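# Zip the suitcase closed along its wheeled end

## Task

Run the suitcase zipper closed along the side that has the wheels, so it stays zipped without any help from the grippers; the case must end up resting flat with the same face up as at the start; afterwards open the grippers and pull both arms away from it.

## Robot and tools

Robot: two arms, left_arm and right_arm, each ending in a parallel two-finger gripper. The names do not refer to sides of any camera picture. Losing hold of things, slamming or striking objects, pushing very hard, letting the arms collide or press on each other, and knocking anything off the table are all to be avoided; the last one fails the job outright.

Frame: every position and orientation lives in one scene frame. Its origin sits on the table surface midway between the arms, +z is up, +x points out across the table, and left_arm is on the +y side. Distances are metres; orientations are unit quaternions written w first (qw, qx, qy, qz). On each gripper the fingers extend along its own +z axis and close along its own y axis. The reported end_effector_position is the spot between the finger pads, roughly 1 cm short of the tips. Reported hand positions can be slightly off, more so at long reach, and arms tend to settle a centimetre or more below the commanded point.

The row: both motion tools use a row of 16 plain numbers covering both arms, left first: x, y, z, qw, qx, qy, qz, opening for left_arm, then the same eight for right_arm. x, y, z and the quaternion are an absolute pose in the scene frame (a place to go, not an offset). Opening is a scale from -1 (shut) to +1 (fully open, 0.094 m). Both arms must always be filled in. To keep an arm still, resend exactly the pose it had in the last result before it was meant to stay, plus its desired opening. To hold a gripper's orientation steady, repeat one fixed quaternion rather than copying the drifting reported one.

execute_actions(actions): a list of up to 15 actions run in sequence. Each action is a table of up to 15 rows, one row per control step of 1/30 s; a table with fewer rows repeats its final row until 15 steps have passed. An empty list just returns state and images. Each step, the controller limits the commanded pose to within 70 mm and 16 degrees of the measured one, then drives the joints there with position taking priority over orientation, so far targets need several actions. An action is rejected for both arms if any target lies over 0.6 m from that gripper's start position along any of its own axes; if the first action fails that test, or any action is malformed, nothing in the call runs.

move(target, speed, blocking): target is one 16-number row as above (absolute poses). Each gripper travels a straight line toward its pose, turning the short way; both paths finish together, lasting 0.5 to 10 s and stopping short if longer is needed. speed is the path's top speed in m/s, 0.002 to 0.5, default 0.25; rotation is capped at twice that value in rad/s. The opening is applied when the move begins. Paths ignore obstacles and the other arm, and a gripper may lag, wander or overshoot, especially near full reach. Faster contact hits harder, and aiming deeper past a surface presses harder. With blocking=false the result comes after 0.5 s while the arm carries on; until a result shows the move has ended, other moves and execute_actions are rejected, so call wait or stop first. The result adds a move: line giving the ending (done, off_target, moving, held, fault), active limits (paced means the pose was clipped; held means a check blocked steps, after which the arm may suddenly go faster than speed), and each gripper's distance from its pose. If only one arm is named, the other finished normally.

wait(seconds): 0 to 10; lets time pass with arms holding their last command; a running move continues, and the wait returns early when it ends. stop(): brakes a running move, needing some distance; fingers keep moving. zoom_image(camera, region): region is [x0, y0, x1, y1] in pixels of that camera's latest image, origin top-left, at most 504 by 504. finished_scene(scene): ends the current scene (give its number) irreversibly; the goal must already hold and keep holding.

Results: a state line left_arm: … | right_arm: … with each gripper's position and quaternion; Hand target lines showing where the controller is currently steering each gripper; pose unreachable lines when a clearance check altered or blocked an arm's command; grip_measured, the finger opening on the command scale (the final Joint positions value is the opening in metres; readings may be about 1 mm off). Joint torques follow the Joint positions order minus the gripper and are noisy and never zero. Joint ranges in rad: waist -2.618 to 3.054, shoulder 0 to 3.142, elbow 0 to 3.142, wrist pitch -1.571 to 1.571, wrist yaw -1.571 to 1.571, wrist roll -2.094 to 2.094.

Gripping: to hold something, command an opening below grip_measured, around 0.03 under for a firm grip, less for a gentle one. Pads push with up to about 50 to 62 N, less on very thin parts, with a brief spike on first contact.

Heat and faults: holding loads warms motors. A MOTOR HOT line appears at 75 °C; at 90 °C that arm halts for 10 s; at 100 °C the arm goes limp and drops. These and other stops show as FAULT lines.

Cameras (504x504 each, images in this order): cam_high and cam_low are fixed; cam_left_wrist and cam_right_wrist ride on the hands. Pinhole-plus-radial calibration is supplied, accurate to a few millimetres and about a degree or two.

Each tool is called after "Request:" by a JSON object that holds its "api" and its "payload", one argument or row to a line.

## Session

Request:
{"api": "execute_actions", "payload": {
  "actions": []
}}

Scene clock: 0.00 s.
left_arm: end_effector_position=(+0.2034, +0.5135, +0.1564) grip_measured=+1.000 end_effector_quat_wxyz=(+0.173, +0.178, +0.961, +0.123) | right_arm: end_effector_position=(+0.3504, -0.3419, +0.1145) grip_measured=+1.000 end_effector_quat_wxyz=(+0.003, +0.024, +1.000, +0.007)
Joint positions: left_arm=[ 1.03   1.399  1.181 -0.997  0.241  1.37   0.094] | right_arm=[-0.079  2.082  1.898 -1.382 -0.016 -0.139  0.094]
Joint velocities: left_arm=[-0.002  0.002  0.002 -0.022 -0.051  0.007  0.   ] | right_arm=[-0.012 -0.012 -0.007  0.007  0.022 -0.037  0.   ]
Joint torques (N m, as the arm reports them, + toward a larger angle): no reading
Motor temperatures (°C, as the motors report them): left_arm=[26 35 33 34 26 29] | right_arm=[28 35 29 36 29 27]
Hand target (left_arm): +0.205, +0.512, +0.161; +0.179, +0.178, +0.959, +0.125
Hand target (right_arm): +0.351, -0.342, +0.115; +0.004, +0.024, +1.000, +0.008
camera_calibration (this result's frames):
cam_left_wrist: T_world_to_cam=[[-0.168911, -0.948593, -0.267655, 0.559995], [-0.968404, 0.109172, 0.224223, 0.115922], [-0.183476, 0.297072, -0.937062, 0.142817], [0, 0, 0, 1]] pos_world=[0.233052, 0.476125, 0.257721]
cam_right_wrist: T_world_to_cam=[[-0.0743574, -0.993301, -0.0884514, -0.297146], [-0.844528, 0.0155544, 0.535286, 0.288155], [-0.530324, 0.114502, -0.840027, 0.412444], [0, 0, 0, 1]] pos_world=[0.439989, -0.346863, 0.165935]

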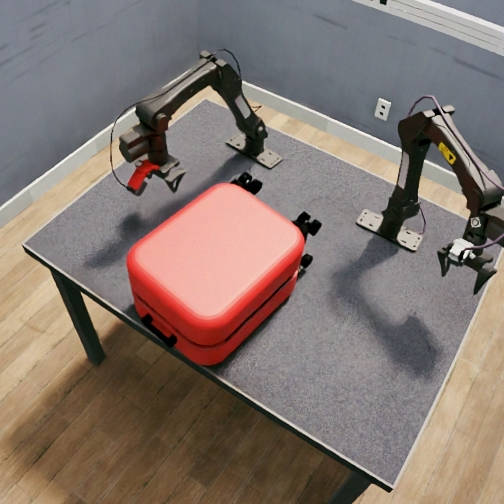

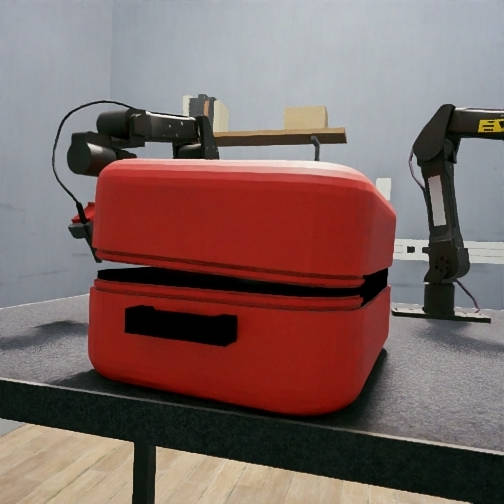

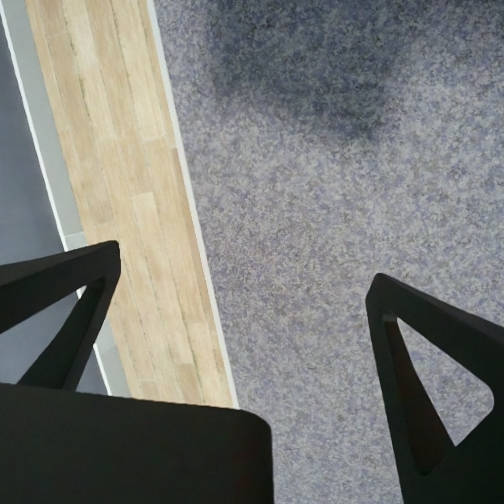

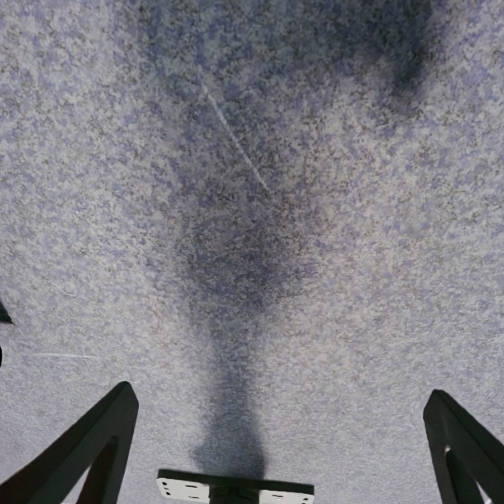

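Request:
{"api": "zoom_image", "payload": {
  "camera": "cam_high",
  "region": [110, 150, 350, 390]
}}

Request:
{"api": "zoom_image", "payload": {
  "camera": "cam_low",
  "region": [60, 140, 420, 430]
}}

Region (110, 150, 350, 390) of cam_high's 504x504 image, scaled by 2.100, with more detail than that image has.

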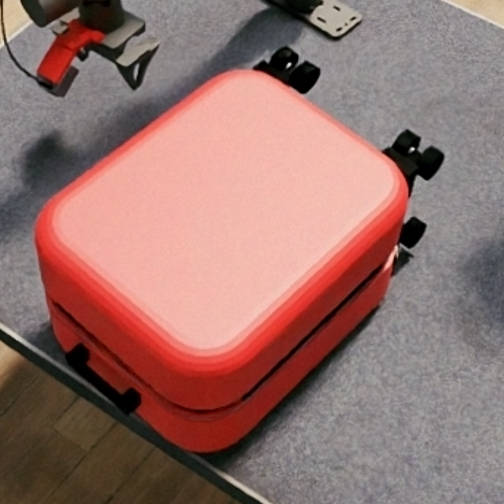

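Region (60, 140, 420, 430) of cam_low's 504x504 image, scaled by 1.400, with more detail than that image has; it fills the top 406 rows of this view, and the rest is white.

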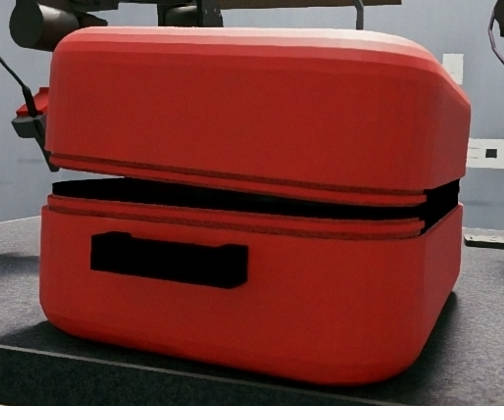

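Request:
{"api": "zoom_image", "payload": {
  "camera": "cam_high",
  "region": [265, 205, 345, 305]
}}

Region (265, 205, 345, 305) of cam_high's 504x504 image, scaled by 5.040, with more detail than that image has; it fills the left 403 columns of this view, and the rest is white.

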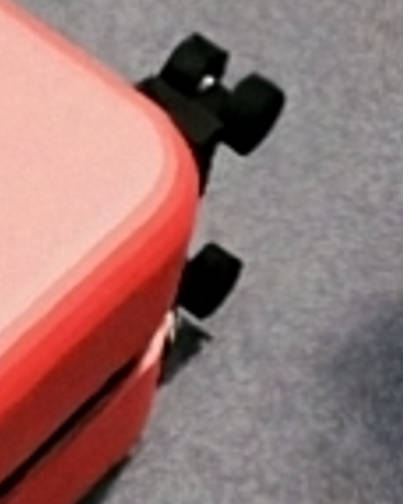

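Request:
{"api": "move", "payload": {
  "target": [0.30,0.25,0.14,0.5814,0.2974,0.7180,-0.2408,-0.65,0.35,-0.30,0.30,0.6,0.0,0.8,0.0,-1],
  "speed": 0.3
}}

Scene clock: 52.63 s.
left_arm: end_effector_position=(+0.3029, +0.2561, +0.1364) grip_measured=-0.649 end_effector_quat_wxyz=(+0.575, +0.290, +0.726, -0.241) | right_arm: end_effector_position=(+0.3496, -0.3040, +0.3090) grip_measured=-0.993 end_effector_quat_wxyz=(+0.600, +0.001, +0.800, +0.004)
Joint positions: left_arm=[0.574 1.298 0.449 0.005 1.269 0.805 0.017] | right_arm=[-0.048  1.131  0.977 -0.134 -0.156 -0.038  0.   ]
Joint velocities: left_arm=[-0.017 -0.002 -0.017  0.022 -0.081 -0.066 -0.   ] | right_arm=[-0.007 -0.007 -0.017 -0.007 -0.037  0.051 -0.002]
Joint torques (N m, as the arm reports them, + toward a larger angle): left_arm=[-0.95 -4.83  4.96  1.68  0.54 -0.06] | right_arm=[ 0.85 -5.22  5.95  2.73 -0.07  0.09]
Motor temperatures (°C, as the motors report them): left_arm=[26 36 35 33 26 29] | right_arm=[28 41 31 35 28 27]
Hand target (left_arm): +0.300, +0.250, +0.140; +0.580, +0.298, +0.718, -0.244
Hand target (right_arm): +0.347, -0.299, +0.307; +0.600, -0.001, +0.800, +0.010
Off the commanded pose (left_arm): 0.008 m, 1 deg.
Off the commanded pose (right_arm): 0.010 m, 0 deg.
move: done
camera_calibration (this result's frames):
cam_left_wrist: T_world_to_cam=[[-0.657137, -0.739058, 0.148203, 0.364741], [-0.6096, 0.405431, -0.681186, 0.183817], [0.44335, -0.537977, -0.716953, 0.212784], [0, 0, 0, 1]] pos_world=[0.257402, 0.309512, 0.223714]
cam_right_wrist: T_world_to_cam=[[0.066085, -0.9964, -0.0531096, -0.303374], [-0.755541, -0.0152019, -0.654924, 0.510159], [0.651759, 0.0834072, -0.753826, 0.121712], [0, 0, 0, 1]] pos_world=[0.326167, -0.304678, 0.409753]

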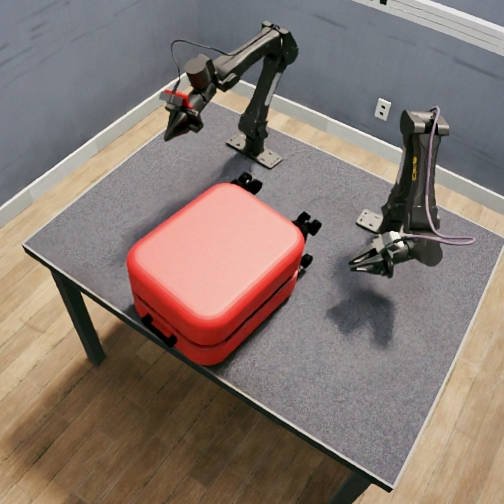

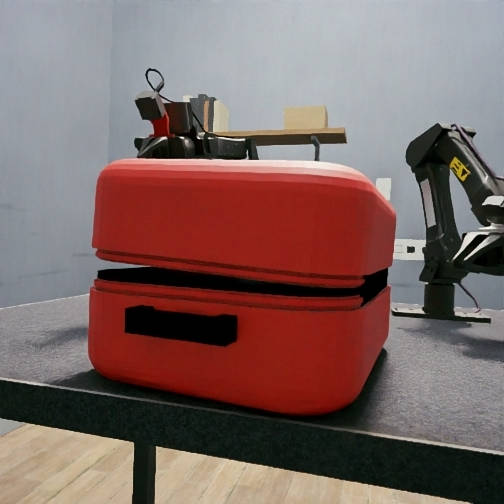

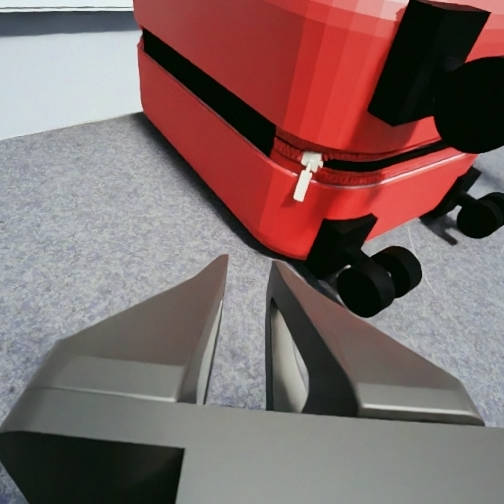

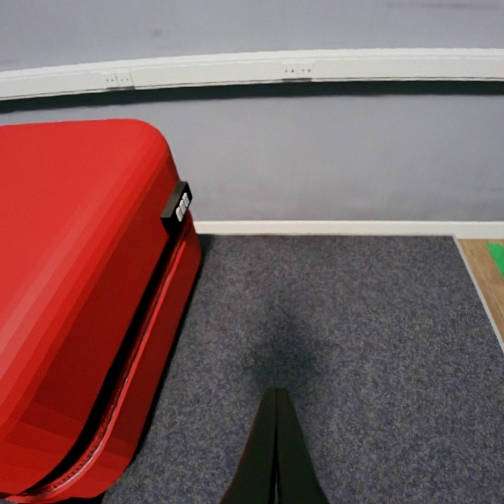

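Request:
{"api": "zoom_image", "payload": {
  "camera": "cam_left_wrist",
  "region": [240, 100, 400, 260]
}}

Region (240, 100, 400, 260) of cam_left_wrist's 504x504 image, scaled by 3.150, with more detail than that image has.

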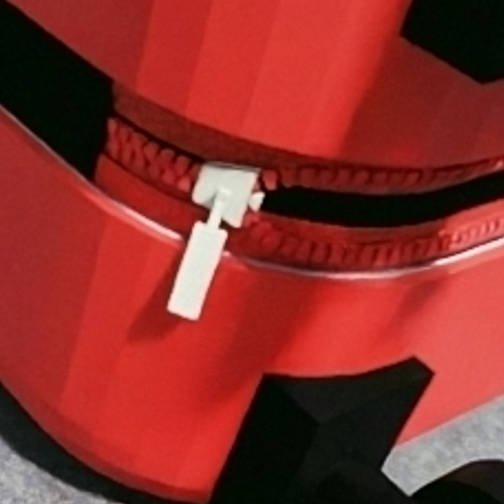

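Request:
{"api": "move", "payload": {
  "target": [0.332,0.190,0.100,0.5567,0.3830,0.6634,-0.3214,-0.65,0.594,0.083,0.355,0.7540,-0.0286,0.6555,0.0329,-1],
  "speed": 0.25
}}

Scene clock: 96.27 s.
left_arm: end_effector_position=(+0.3294, +0.1939, +0.0949) grip_measured=-0.649 end_effector_quat_wxyz=(+0.553, +0.375, +0.674, -0.314) | right_arm: end_effector_position=(+0.5889, +0.0805, +0.3590) grip_measured=-0.993 end_effector_quat_wxyz=(+0.764, -0.026, +0.642, +0.054)
Joint positions: left_arm=[0.314 1.654 0.462 0.456 1.282 0.707 0.017] | right_arm=[ 0.733  2.735  2.864  0.071  0.504 -0.067  0.   ]
Joint velocities: left_arm=[-0.017 -0.012  0.012 -0.007 -0.007  0.007  0.   ] | right_arm=[ 0.007 -0.017 -0.002  0.022  0.037  0.022 -0.   ]
Joint torques (N m, as the arm reports them, + toward a larger angle): left_arm=[-0.95 -4.33  6.61  1.76  0.56 -0.06] | right_arm=[  0.39 -17.28   8.04   2.17   0.01  -0.05]
Motor temperatures (°C, as the motors report them): left_arm=[26 35 34 34 26 29] | right_arm=[28 38 31 39 28 27]
Hand target (left_arm): +0.332, +0.190, +0.100; +0.556, +0.383, +0.663, -0.322
Hand target (right_arm): +0.589, +0.083, +0.350; +0.757, -0.032, +0.651, +0.046
Off the commanded pose (left_arm): 0.007 m, 2 deg.
Off the commanded pose (right_arm): 0.007 m, 3 deg.
elbow stopped short (right arm): the move would have taken joint 3 (elbow) straighter than the controller allows; a more bent joint 3 avoids this.
move: off_target (right_arm)
camera_calibration (this result's frames):
cam_left_wrist: T_world_to_cam=[[-0.8221, -0.551267, 0.142321, 0.360843], [-0.475401, 0.527113, -0.704376, 0.131334], [0.313281, -0.646728, -0.695413, 0.199652], [0, 0, 0, 1]] pos_world=[0.296539, 0.258813, 0.179994]
cam_right_wrist: T_world_to_cam=[[0.191442, -0.980576, -0.0426617, -0.012187], [-0.385192, -0.0350821, -0.922169, 0.608951], [0.902761, 0.192975, -0.384426, -0.317877], [0, 0, 0, 1]] pos_world=[0.523863, 0.0707554, 0.438835]

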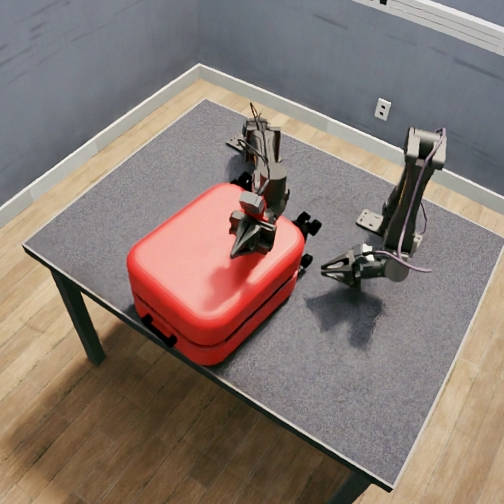

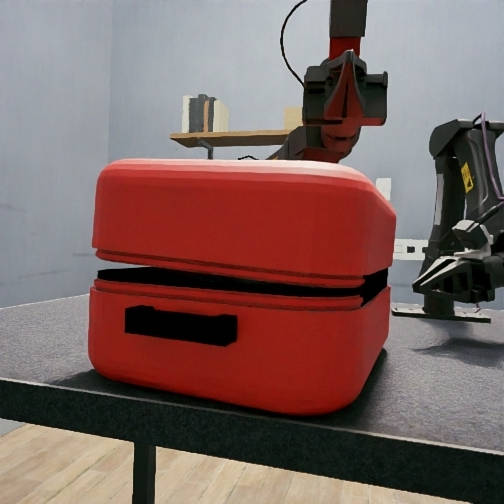

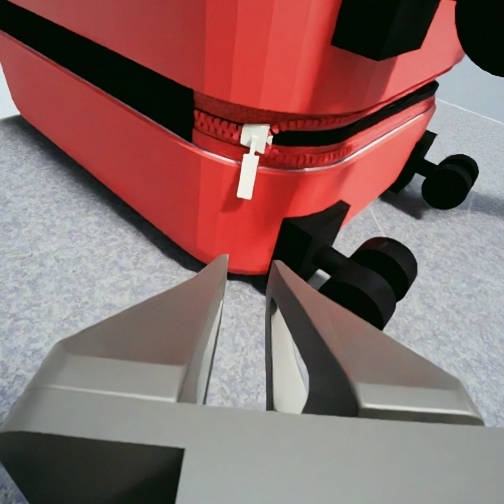

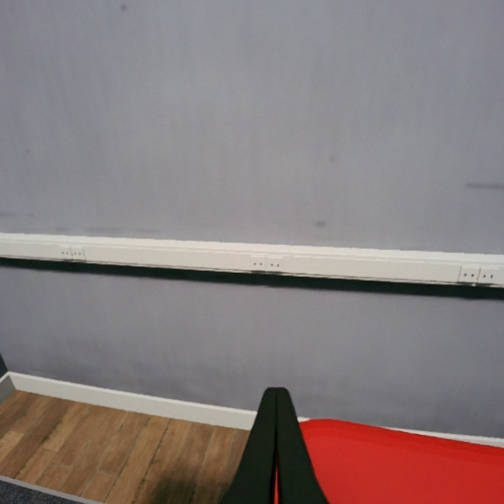

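Request:
{"api": "execute_actions", "payload": {
  "actions": [
    [[0.332,0.190,0.100,0.5567,0.3830,0.6634,-0.3214,-0.65,0.580,0.070,0.325,0.7540,-0.0286,0.6555,0.0329,-1]],
    [[0.332,0.190,0.100,0.5567,0.3830,0.6634,-0.3214,-0.65,0.580,0.070,0.295,0.7540,-0.0286,0.6555,0.0329,-1]],
    [[0.340,0.176,0.100,0.5567,0.3830,0.6634,-0.3214,-0.65,0.580,0.070,0.27,0.7540,-0.0286,0.6555,0.0329,-1]],
    [[0.340,0.176,0.100,0.5567,0.3830,0.6634,-0.3214,-0.65,0.580,0.070,0.25,0.7540,-0.0286,0.6555,0.0329,-1]]
  ]
}}

Request:
{"api": "zoom_image", "payload": {
  "camera": "cam_left_wrist",
  "region": [170, 110, 330, 270]
}}

Scene clock: 104.73 s.
left_arm: end_effector_position=(+0.3392, +0.1780, +0.1021) grip_measured=-0.649 end_effector_quat_wxyz=(+0.559, +0.384, +0.663, -0.318) | right_arm: end_effector_position=(+0.5711, +0.0657, +0.3099) grip_measured=-0.993 end_effector_quat_wxyz=(+0.780, -0.004, +0.624, +0.053)
Joint positions: left_arm=[0.246 1.679 0.462 0.628 1.254 0.573 0.017] | right_arm=[ 0.738  2.488  2.14   0.609  0.539 -0.075  0.   ]
Joint velocities: left_arm=[-0.002  0.002 -0.007 -0.007 -0.022 -0.022 -0.001] | right_arm=[ 0.007 -0.022 -0.027  0.051 -0.081 -0.037  0.   ]
Joint torques (N m, as the arm reports them, + toward a larger angle): left_arm=[-0.56 -4.54  5.    1.92  0.28 -0.07] | right_arm=[ -0.44 -13.04   2.71   2.47  -0.12  -0.06]
Motor temperatures (°C, as the motors report them): left_arm=[26 35 35 34 26 29] | right_arm=[28 42 32 39 28 27]
Hand target (left_arm): +0.340, +0.176, +0.100; +0.557, +0.383, +0.663, -0.321
Hand target (right_arm): +0.579, +0.069, +0.251; +0.754, -0.028, +0.656, +0.033
Off the commanded pose (left_arm): 0.003 m, 0 deg.
Off the commanded pose (right_arm): 0.061 m, 6 deg.
camera_calibration (this result's frames):
cam_left_wrist: T_world_to_cam=[[-0.837068, -0.532049, 0.127443, 0.362304], [-0.447377, 0.531579, -0.71922, 0.140673], [0.314914, -0.659051, -0.682994, 0.191695], [0, 0, 0, 1]] pos_world=[0.305839, 0.244321, 0.185928]
cam_right_wrist: T_world_to_cam=[[0.164545, -0.983963, -0.0688596, -0.00169584], [-0.34294, 0.00838644, -0.93932, 0.534599], [0.924833, 0.178176, -0.33606, -0.344489], [0, 0, 0, 1]] pos_world=[0.502209, 0.0552275, 0.386273]

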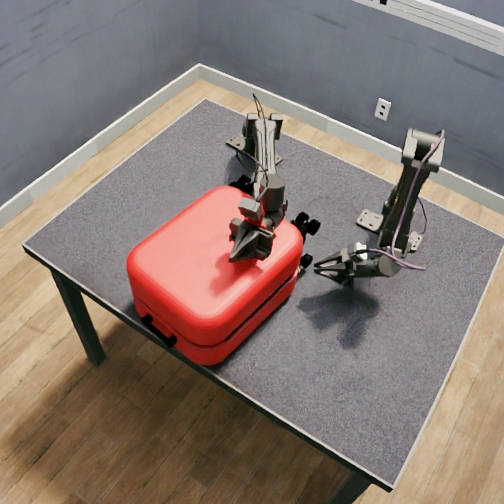

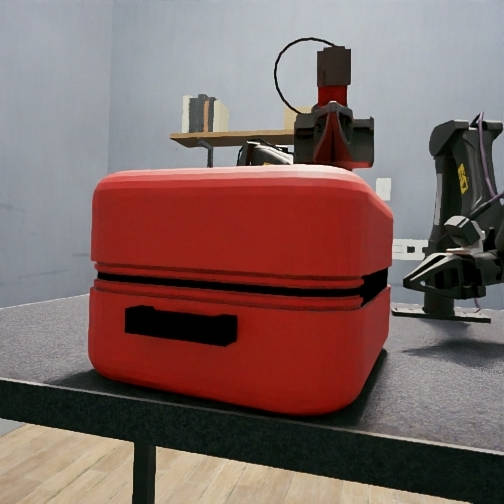

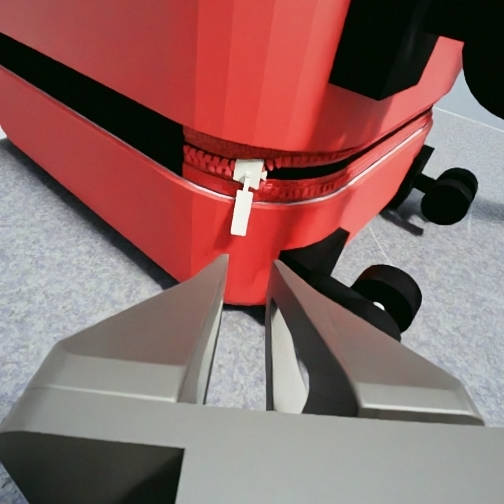

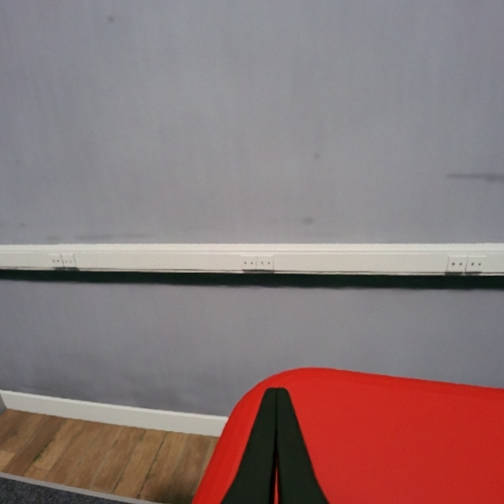

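Region (170, 110, 330, 270) of cam_left_wrist's 504x504 image, scaled by 3.150, with more detail than that image has.

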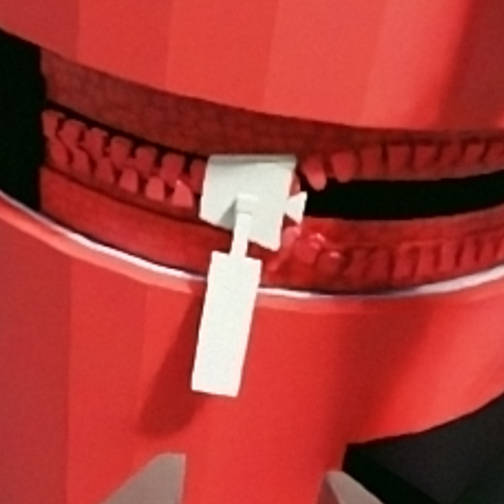

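Request:
{"api": "execute_actions", "payload": {
  "actions": [
    [[0.348,0.168,0.096,0.5567,0.3830,0.6634,-0.3214,-0.65,0.580,0.070,0.25,0.7540,-0.0286,0.6555,0.0329,-1]],
    [[0.3543,0.159,0.094,0.5567,0.3830,0.6634,-0.3214,-0.65,0.580,0.070,0.25,0.7540,-0.0286,0.6555,0.0329,-1]]
  ]
}}

Request:
{"api": "zoom_image", "payload": {
  "camera": "cam_left_wrist",
  "region": [170, 140, 330, 300]
}}

Scene clock: 128.70 s.
left_arm: end_effector_position=(+0.3496, +0.1605, +0.0925) grip_measured=-0.649 end_effector_quat_wxyz=(+0.554, +0.381, +0.666, -0.323) | right_arm: end_effector_position=(+0.5709, +0.0656, +0.3107) grip_measured=-0.993 end_effector_quat_wxyz=(+0.781, -0.003, +0.623, +0.054)
Joint positions: left_arm=[0.169 1.76  0.462 0.798 1.19  0.462 0.017] | right_arm=[ 0.738  2.487  2.14   0.612  0.539 -0.075  0.   ]
Joint velocities: left_arm=[-0.002  0.012  0.007  0.022  0.037 -0.037  0.   ] | right_arm=[-0.007 -0.002 -0.002 -0.037 -0.051  0.037  0.   ]
Joint torques (N m, as the arm reports them, + toward a larger angle): left_arm=[-0.66 -4.99  5.77  1.96  0.21 -0.06] | right_arm=[ -0.42 -13.02   2.77   2.46  -0.11  -0.06]
Motor temperatures (°C, as the motors report them): left_arm=[26 35 34 35 26 29] | right_arm=[28 42 30 39 28 27]
Hand target (left_arm): +0.354, +0.159, +0.094; +0.556, +0.383, +0.663, -0.322
Hand target (right_arm): +0.579, +0.069, +0.251; +0.754, -0.028, +0.656, +0.033
Off the commanded pose (left_arm): 0.005 m, 1 deg.
Off the commanded pose (right_arm): 0.062 m, 6 deg.
camera_calibration (this result's frames):
cam_left_wrist: T_world_to_cam=[[-0.836069, -0.529804, 0.142466, 0.360804], [-0.457633, 0.530256, -0.713723, 0.150989], [0.302589, -0.661919, -0.685787, 0.175453], [0, 0, 0, 1]] pos_world=[0.317665, 0.227228, 0.176685]
cam_right_wrist: T_world_to_cam=[[0.164739, -0.983822, -0.0703891, -0.00139956], [-0.340331, 0.010284, -0.94025, 0.533974], [0.925762, 0.178851, -0.333131, -0.345477], [0, 0, 0, 1]] pos_world=[0.501787, 0.0549206, 0.386881]

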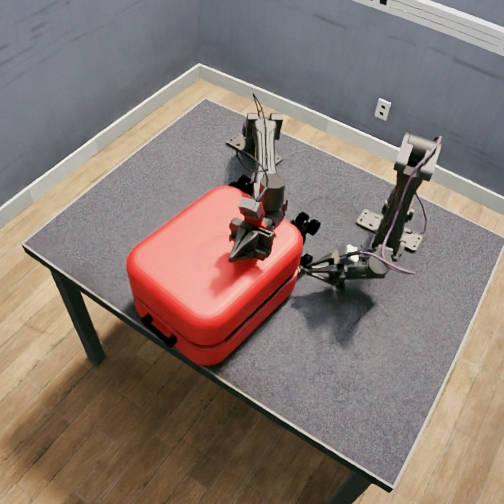

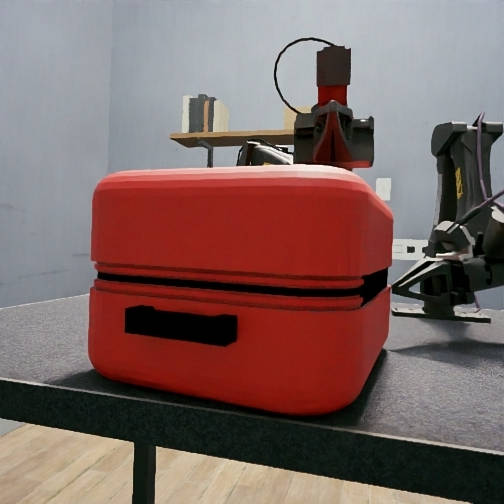

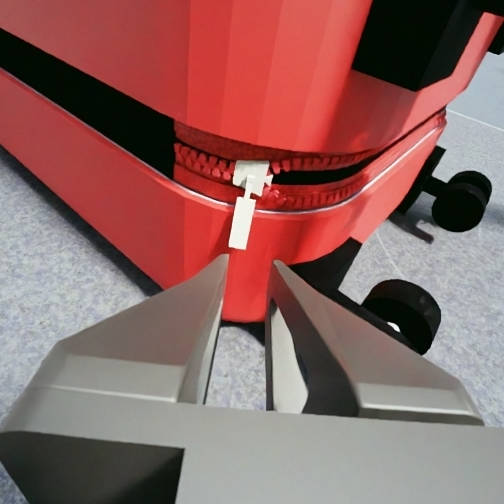

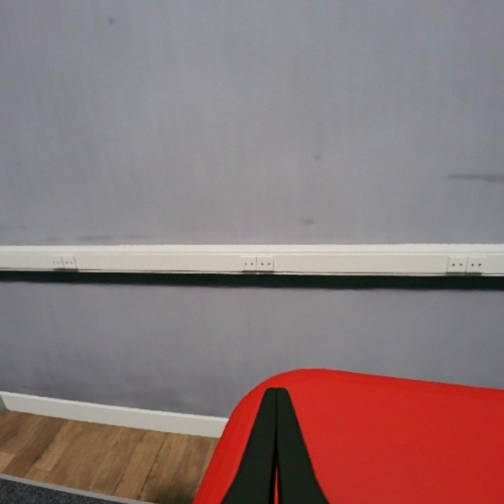

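Region (170, 140, 330, 300) of cam_left_wrist's 504x504 image, scaled by 3.150, with more detail than that image has.

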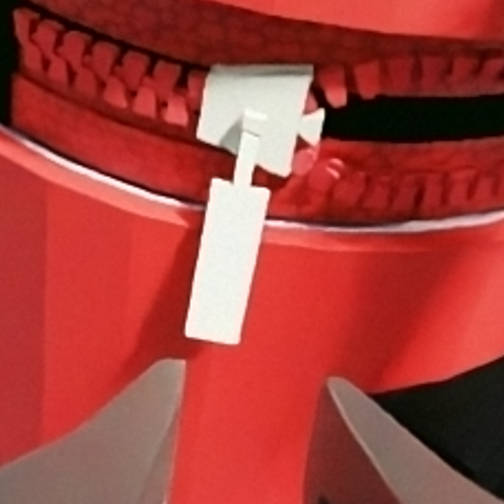

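Request:
{"api": "execute_actions", "payload": {
  "actions": [
    [[0.362,0.158,0.095,0.5567,0.3830,0.6634,-0.3214,-0.65,0.580,0.070,0.25,0.7540,-0.0286,0.6555,0.0329,-1]],
    [[0.364,0.151,0.095,0.5567,0.3830,0.6634,-0.3214,-0.65,0.580,0.070,0.25,0.7540,-0.0286,0.6555,0.0329,-1]]
  ]
}}

Request:
{"api": "zoom_image", "payload": {
  "camera": "cam_left_wrist",
  "region": [170, 170, 330, 330]
}}

Scene clock: 145.17 s.
left_arm: end_effector_position=(+0.3576, +0.1525, +0.0922) grip_measured=-0.649 end_effector_quat_wxyz=(+0.552, +0.380, +0.668, -0.324) | right_arm: end_effector_position=(+0.5709, +0.0656, +0.3107) grip_measured=-0.993 end_effector_quat_wxyz=(+0.781, -0.003, +0.623, +0.054)
Joint positions: left_arm=[0.133 1.787 0.483 0.838 1.158 0.419 0.017] | right_arm=[ 0.738  2.487  2.14   0.612  0.539 -0.075  0.   ]
Joint velocities: left_arm=[-0.007  0.012 -0.012  0.007 -0.095  0.037 -0.   ] | right_arm=[ 0.002 -0.007 -0.002 -0.081  0.007 -0.037 -0.   ]
Joint torques (N m, as the arm reports them, + toward a larger angle): left_arm=[-0.73 -5.39  6.54  2.05  0.21 -0.09] | right_arm=[ -0.41 -13.01   2.78   2.47  -0.12  -0.05]
Motor temperatures (°C, as the motors report them): left_arm=[26 35 34 35 26 29] | right_arm=[28 43 30 40 28 27]
Hand target (left_arm): +0.364, +0.151, +0.095; +0.556, +0.383, +0.664, -0.322
Hand target (right_arm): +0.579, +0.069, +0.251; +0.754, -0.028, +0.656, +0.033
Off the commanded pose (left_arm): 0.007 m, 1 deg.
Off the commanded pose (right_arm): 0.062 m, 6 deg.
camera_calibration (this result's frames):
cam_left_wrist: T_world_to_cam=[[-0.835158, -0.5299, 0.14737, 0.36255], [-0.461598, 0.529591, -0.71166, 0.160017], [0.299063, -0.662374, -0.686893, 0.168926], [0, 0, 0, 1]] pos_world=[0.32613, 0.219264, 0.176483]
cam_right_wrist: T_world_to_cam=[[0.164739, -0.983822, -0.0703891, -0.00139956], [-0.340331, 0.010284, -0.94025, 0.533974], [0.925762, 0.178851, -0.333131, -0.345477], [0, 0, 0, 1]] pos_world=[0.501787, 0.0549206, 0.386881]

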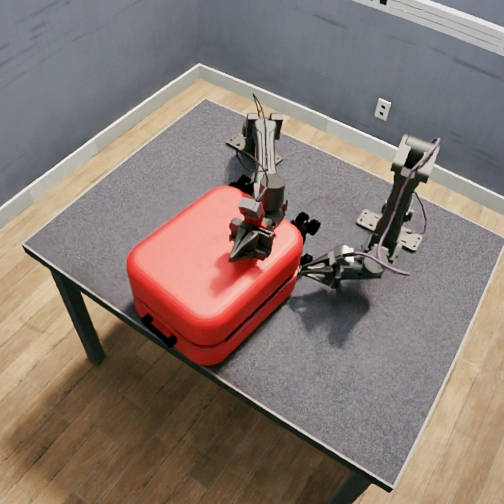

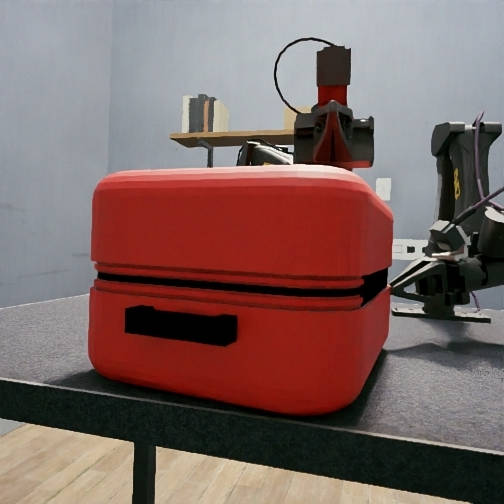

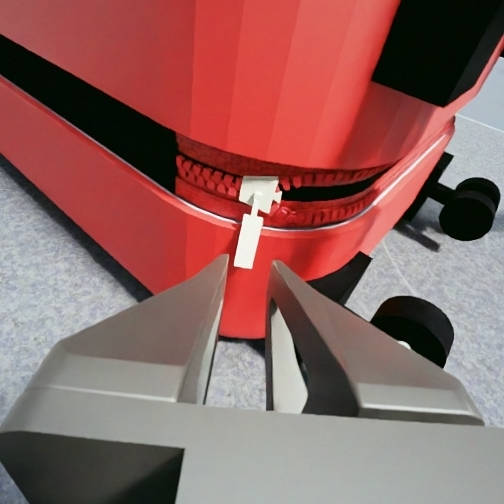

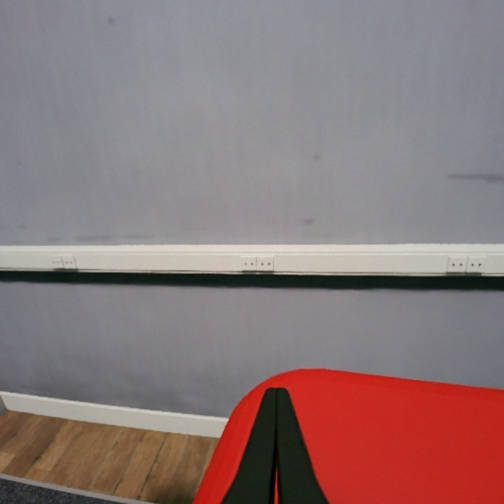

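Region (170, 170, 330, 330) of cam_left_wrist's 504x504 image, scaled by 3.150, with more detail than that image has.

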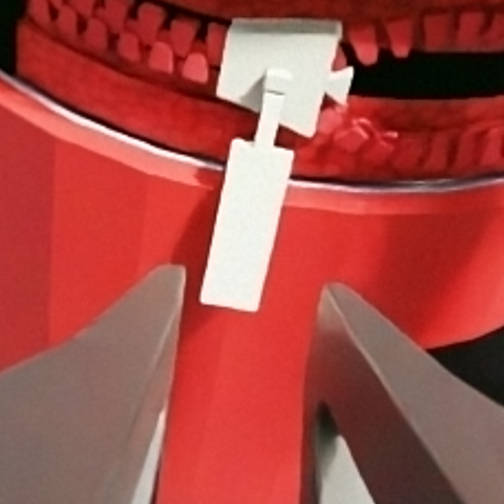

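Request:
{"api": "execute_actions", "payload": {
  "actions": [
    [[0.3695,0.1425,0.095,0.5567,0.3830,0.6634,-0.3214,-0.65,0.580,0.070,0.25,0.7540,-0.0286,0.6555,0.0329,-1]],
    [[0.3695,0.1425,0.095,0.5567,0.3830,0.6634,-0.3214,-0.65,0.580,0.070,0.25,0.7540,-0.0286,0.6555,0.0329,-1]]
  ]
}}

Request:
{"api": "zoom_image", "payload": {
  "camera": "cam_left_wrist",
  "region": [170, 170, 330, 330]
}}

Scene clock: 153.43 s.
left_arm: end_effector_position=(+0.3610, +0.1438, +0.0915) grip_measured=-0.649 end_effector_quat_wxyz=(+0.549, +0.380, +0.668, -0.329) | right_arm: end_effector_position=(+0.5709, +0.0656, +0.3107) grip_measured=-0.993 end_effector_quat_wxyz=(+0.781, -0.003, +0.623, +0.054)
Joint positions: left_arm=[0.101 1.804 0.493 0.865 1.137 0.385 0.017] | right_arm=[ 0.738  2.487  2.14   0.612  0.539 -0.075  0.   ]
Joint velocities: left_arm=[ 0.012  0.002  0.012 -0.007  0.037 -0.022 -0.001] | right_arm=[ 0.007  0.012 -0.012 -0.081 -0.081  0.007  0.   ]
Joint torques (N m, as the arm reports them, + toward a larger angle): left_arm=[-0.71 -5.3   6.56  2.16  0.08 -0.09] | right_arm=[ -0.4  -12.99   2.78   2.48  -0.11  -0.06]
Motor temperatures (°C, as the motors report them): left_arm=[26 35 35 35 26 29] | right_arm=[28 43 30 40 28 27]
Hand target (left_arm): +0.369, +0.143, +0.095; +0.557, +0.383, +0.663, -0.321
Hand target (right_arm): +0.579, +0.069, +0.251; +0.754, -0.028, +0.656, +0.033
Off the commanded pose (left_arm): 0.009 m, 1 deg.
Off the commanded pose (right_arm): 0.062 m, 6 deg.
camera_calibration (this result's frames):
cam_left_wrist: T_world_to_cam=[[-0.837484, -0.523245, 0.157591, 0.359797], [-0.464562, 0.529865, -0.709525, 0.166515], [0.287753, -0.667427, -0.686833, 0.166418], [0, 0, 0, 1]] pos_world=[0.330793, 0.211103, 0.175747]
cam_right_wrist: T_world_to_cam=[[0.164739, -0.983822, -0.0703891, -0.00139956], [-0.340331, 0.010284, -0.94025, 0.533974], [0.925762, 0.178851, -0.333131, -0.345477], [0, 0, 0, 1]] pos_world=[0.501787, 0.0549206, 0.386881]

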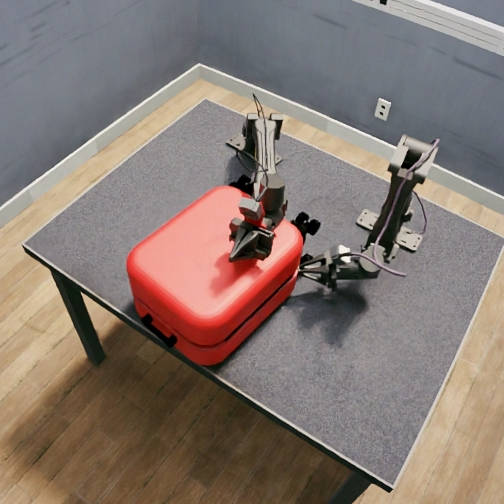

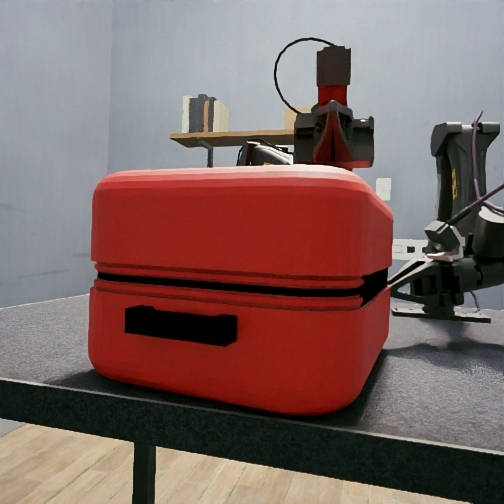

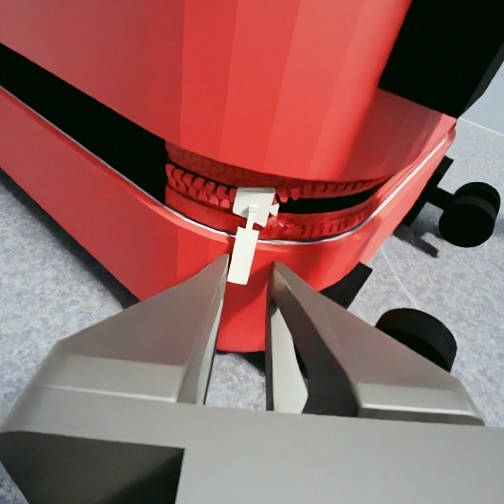

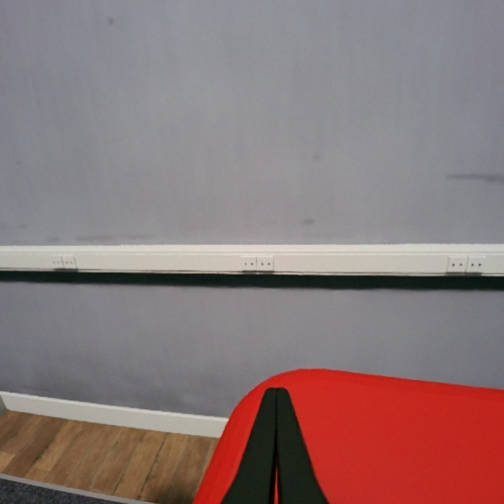

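Region (170, 170, 330, 330) of cam_left_wrist's 504x504 image, scaled by 3.150, with more detail than that image has.

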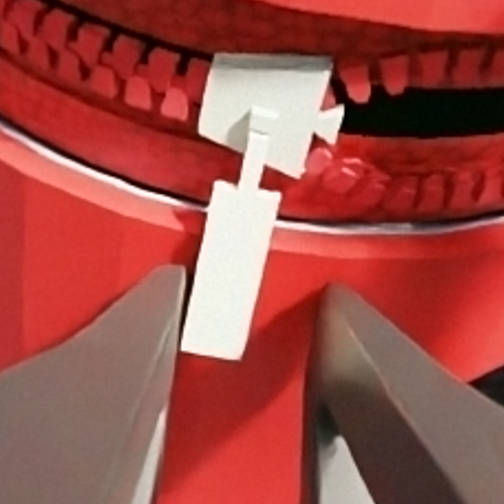

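Request:
{"api": "execute_actions", "payload": {
  "actions": [
    [[0.3715,0.1425,0.095,0.5567,0.3830,0.6634,-0.3214,-0.80,0.580,0.070,0.25,0.7540,-0.0286,0.6555,0.0329,-1]],
    [[0.3715,0.1425,0.095,0.5567,0.3830,0.6634,-0.3214,-0.90,0.580,0.070,0.25,0.7540,-0.0286,0.6555,0.0329,-1]],
    [[0.3715,0.1425,0.095,0.5567,0.3830,0.6634,-0.3214,-0.95,0.580,0.070,0.25,0.7540,-0.0286,0.6555,0.0329,-1]]
  ]
}}

Request:
{"api": "zoom_image", "payload": {
  "camera": "cam_left_wrist",
  "region": [170, 170, 330, 330]
}}

Scene clock: 162.00 s.
left_arm: end_effector_position=(+0.3615, +0.1441, +0.0909) grip_measured=-0.911 end_effector_quat_wxyz=(+0.548, +0.378, +0.670, -0.329) | right_arm: end_effector_position=(+0.5709, +0.0656, +0.3107) grip_measured=-0.993 end_effector_quat_wxyz=(+0.781, -0.003, +0.623, +0.054)
Joint positions: left_arm=[0.101 1.806 0.493 0.867 1.133 0.382 0.004] | right_arm=[ 0.738  2.487  2.14   0.612  0.539 -0.075  0.   ]
Joint velocities: left_arm=[ 0.007 -0.012  0.007  0.022 -0.022 -0.051  0.   ] | right_arm=[-0.002 -0.002 -0.012 -0.007 -0.066  0.081 -0.   ]
Joint torques (N m, as the arm reports them, + toward a larger angle): left_arm=[-0.9  -5.12  7.27  2.14  0.11 -0.05] | right_arm=[ -0.4  -13.03   2.76   2.47  -0.12  -0.06]
Motor temperatures (°C, as the motors report them): left_arm=[26 35 35 36 26 29] | right_arm=[28 43 30 40 28 27]
Hand target (left_arm): +0.371, +0.143, +0.095; +0.557, +0.383, +0.663, -0.321
Hand target (right_arm): +0.579, +0.069, +0.251; +0.754, -0.028, +0.656, +0.033
Off the commanded pose (left_arm): 0.011 m, 2 deg.
Off the commanded pose (right_arm): 0.062 m, 6 deg.
camera_calibration (this result's frames):
cam_left_wrist: T_world_to_cam=[[-0.834852, -0.52664, 0.160225, 0.359846], [-0.468932, 0.527944, -0.708081, 0.167932], [0.288314, -0.666277, -0.687713, 0.16583], [0, 0, 0, 1]] pos_world=[0.331356, 0.211339, 0.175296]
cam_right_wrist: T_world_to_cam=[[0.164739, -0.983822, -0.0703891, -0.00139956], [-0.340331, 0.010284, -0.94025, 0.533974], [0.925762, 0.178851, -0.333131, -0.345477], [0, 0, 0, 1]] pos_world=[0.501787, 0.0549206, 0.386881]

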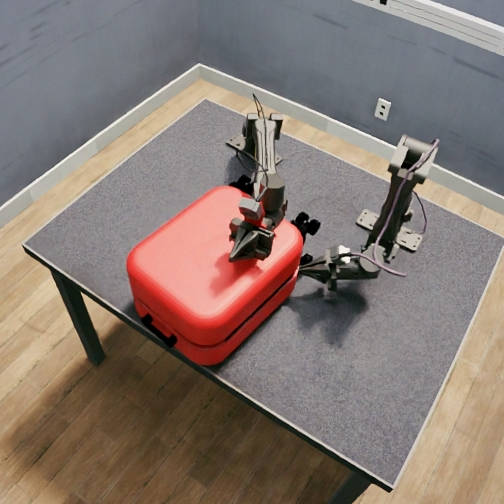

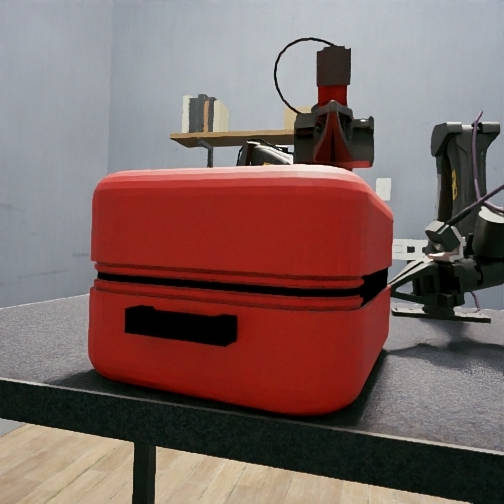

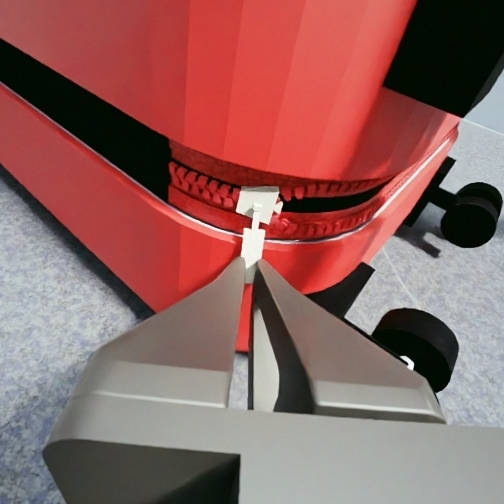

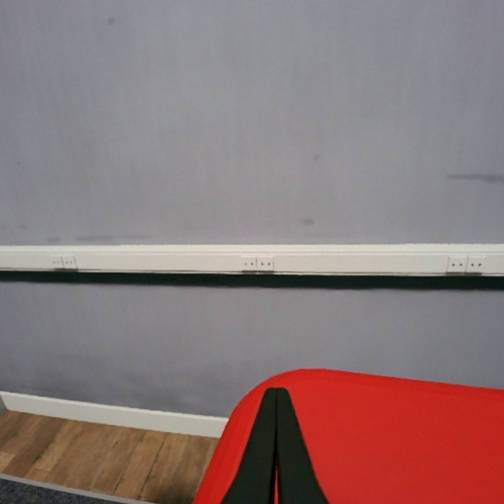

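Region (170, 170, 330, 330) of cam_left_wrist's 504x504 image, scaled by 3.150, with more detail than that image has.

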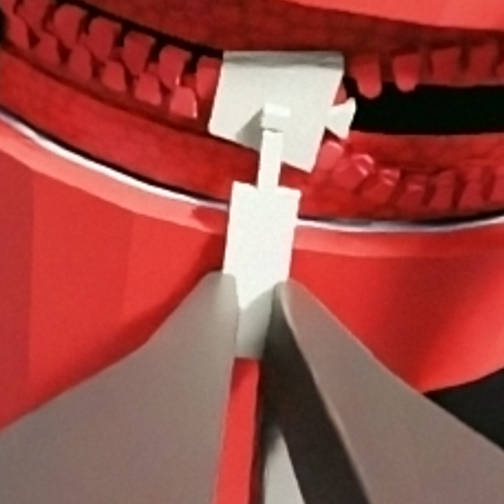

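Request:
{"api": "execute_actions", "payload": {
  "actions": [
    [[0.3715,0.1425,0.095,0.5567,0.3830,0.6634,-0.3214,-0.97,0.580,0.070,0.25,0.7540,-0.0286,0.6555,0.0329,-1]],
    [[0.3715,0.1425,0.095,0.5567,0.3830,0.6634,-0.3214,-0.98,0.580,0.070,0.25,0.7540,-0.0286,0.6555,0.0329,-1]]
  ]
}}

Request:
{"api": "zoom_image", "payload": {
  "camera": "cam_left_wrist",
  "region": [170, 170, 330, 330]
}}

Scene clock: 168.47 s.
left_arm: end_effector_position=(+0.3615, +0.1441, +0.0909) grip_measured=-0.911 end_effector_quat_wxyz=(+0.548, +0.378, +0.670, -0.329) | right_arm: end_effector_position=(+0.5709, +0.0656, +0.3107) grip_measured=-0.993 end_effector_quat_wxyz=(+0.781, -0.003, +0.623, +0.054)
Joint positions: left_arm=[0.101 1.806 0.493 0.867 1.133 0.381 0.004] | right_arm=[ 0.738  2.487  2.14   0.612  0.539 -0.075  0.   ]
Joint velocities: left_arm=[ 0.012  0.002  0.012 -0.037  0.037 -0.007 -0.001] | right_arm=[-0.007  0.017 -0.002 -0.081 -0.022  0.007  0.   ]
Joint torques (N m, as the arm reports them, + toward a larger angle): left_arm=[-0.7  -5.05  7.2   2.14  0.1  -0.07] | right_arm=[ -0.41 -13.     2.76   2.46  -0.12  -0.06]
Motor temperatures (°C, as the motors report them): left_arm=[26 35 35 36 26 29] | right_arm=[28 43 30 40 28 27]
Hand target (left_arm): +0.371, +0.143, +0.095; +0.557, +0.383, +0.663, -0.321
Hand target (right_arm): +0.579, +0.069, +0.251; +0.754, -0.028, +0.656, +0.033
Off the commanded pose (left_arm): 0.011 m, 2 deg.
Off the commanded pose (right_arm): 0.062 m, 6 deg.
camera_calibration (this result's frames):
cam_left_wrist: T_world_to_cam=[[-0.834763, -0.526669, 0.160595, 0.359785], [-0.4692, 0.52778, -0.708026, 0.168047], [0.288136, -0.666385, -0.687684, 0.165907], [0, 0, 0, 1]] pos_world=[0.331379, 0.211353, 0.175294]
cam_right_wrist: T_world_to_cam=[[0.164739, -0.983822, -0.0703891, -0.00139956], [-0.340331, 0.010284, -0.94025, 0.533974], [0.925762, 0.178851, -0.333131, -0.345477], [0, 0, 0, 1]] pos_world=[0.501787, 0.0549206, 0.386881]

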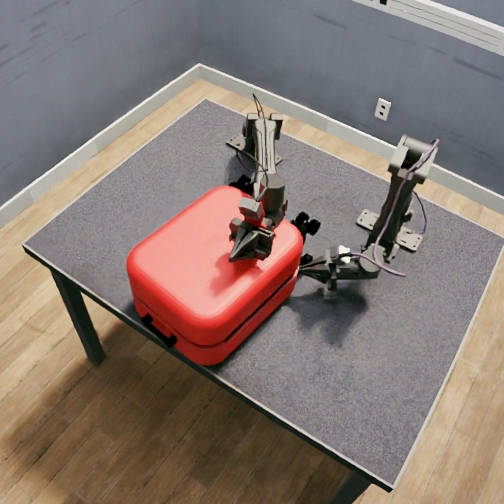

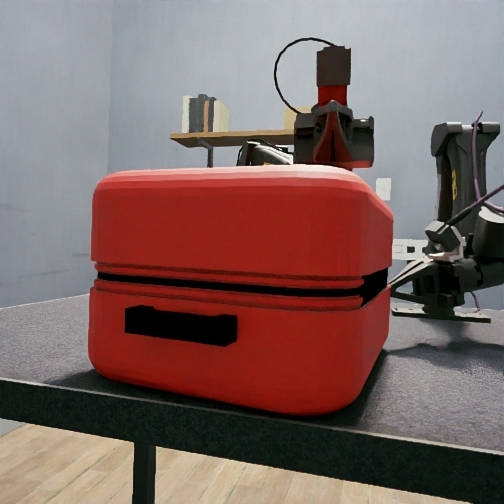

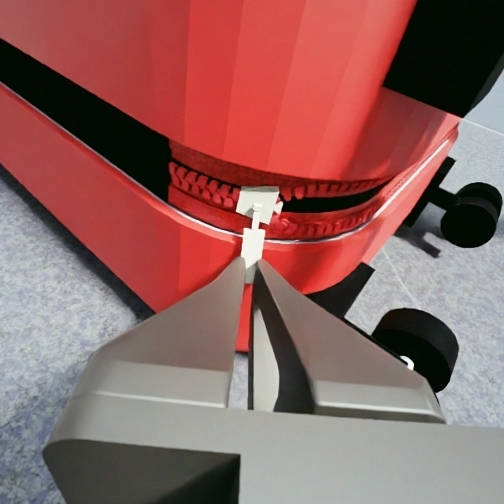

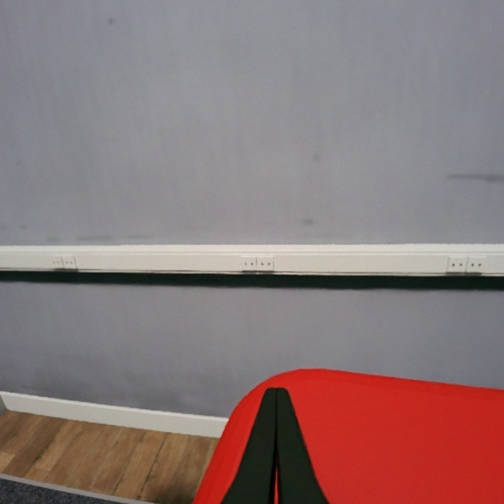

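Region (170, 170, 330, 330) of cam_left_wrist's 504x504 image, scaled by 3.150, with more detail than that image has.

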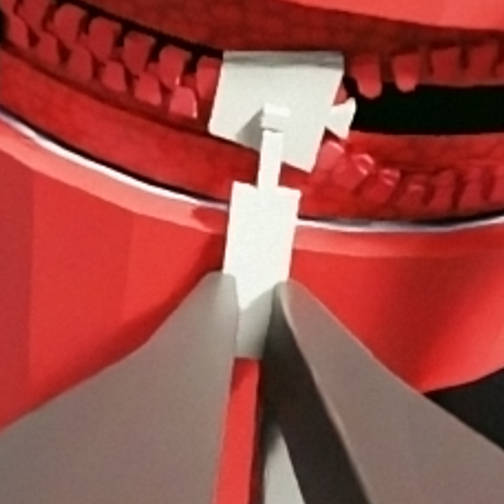

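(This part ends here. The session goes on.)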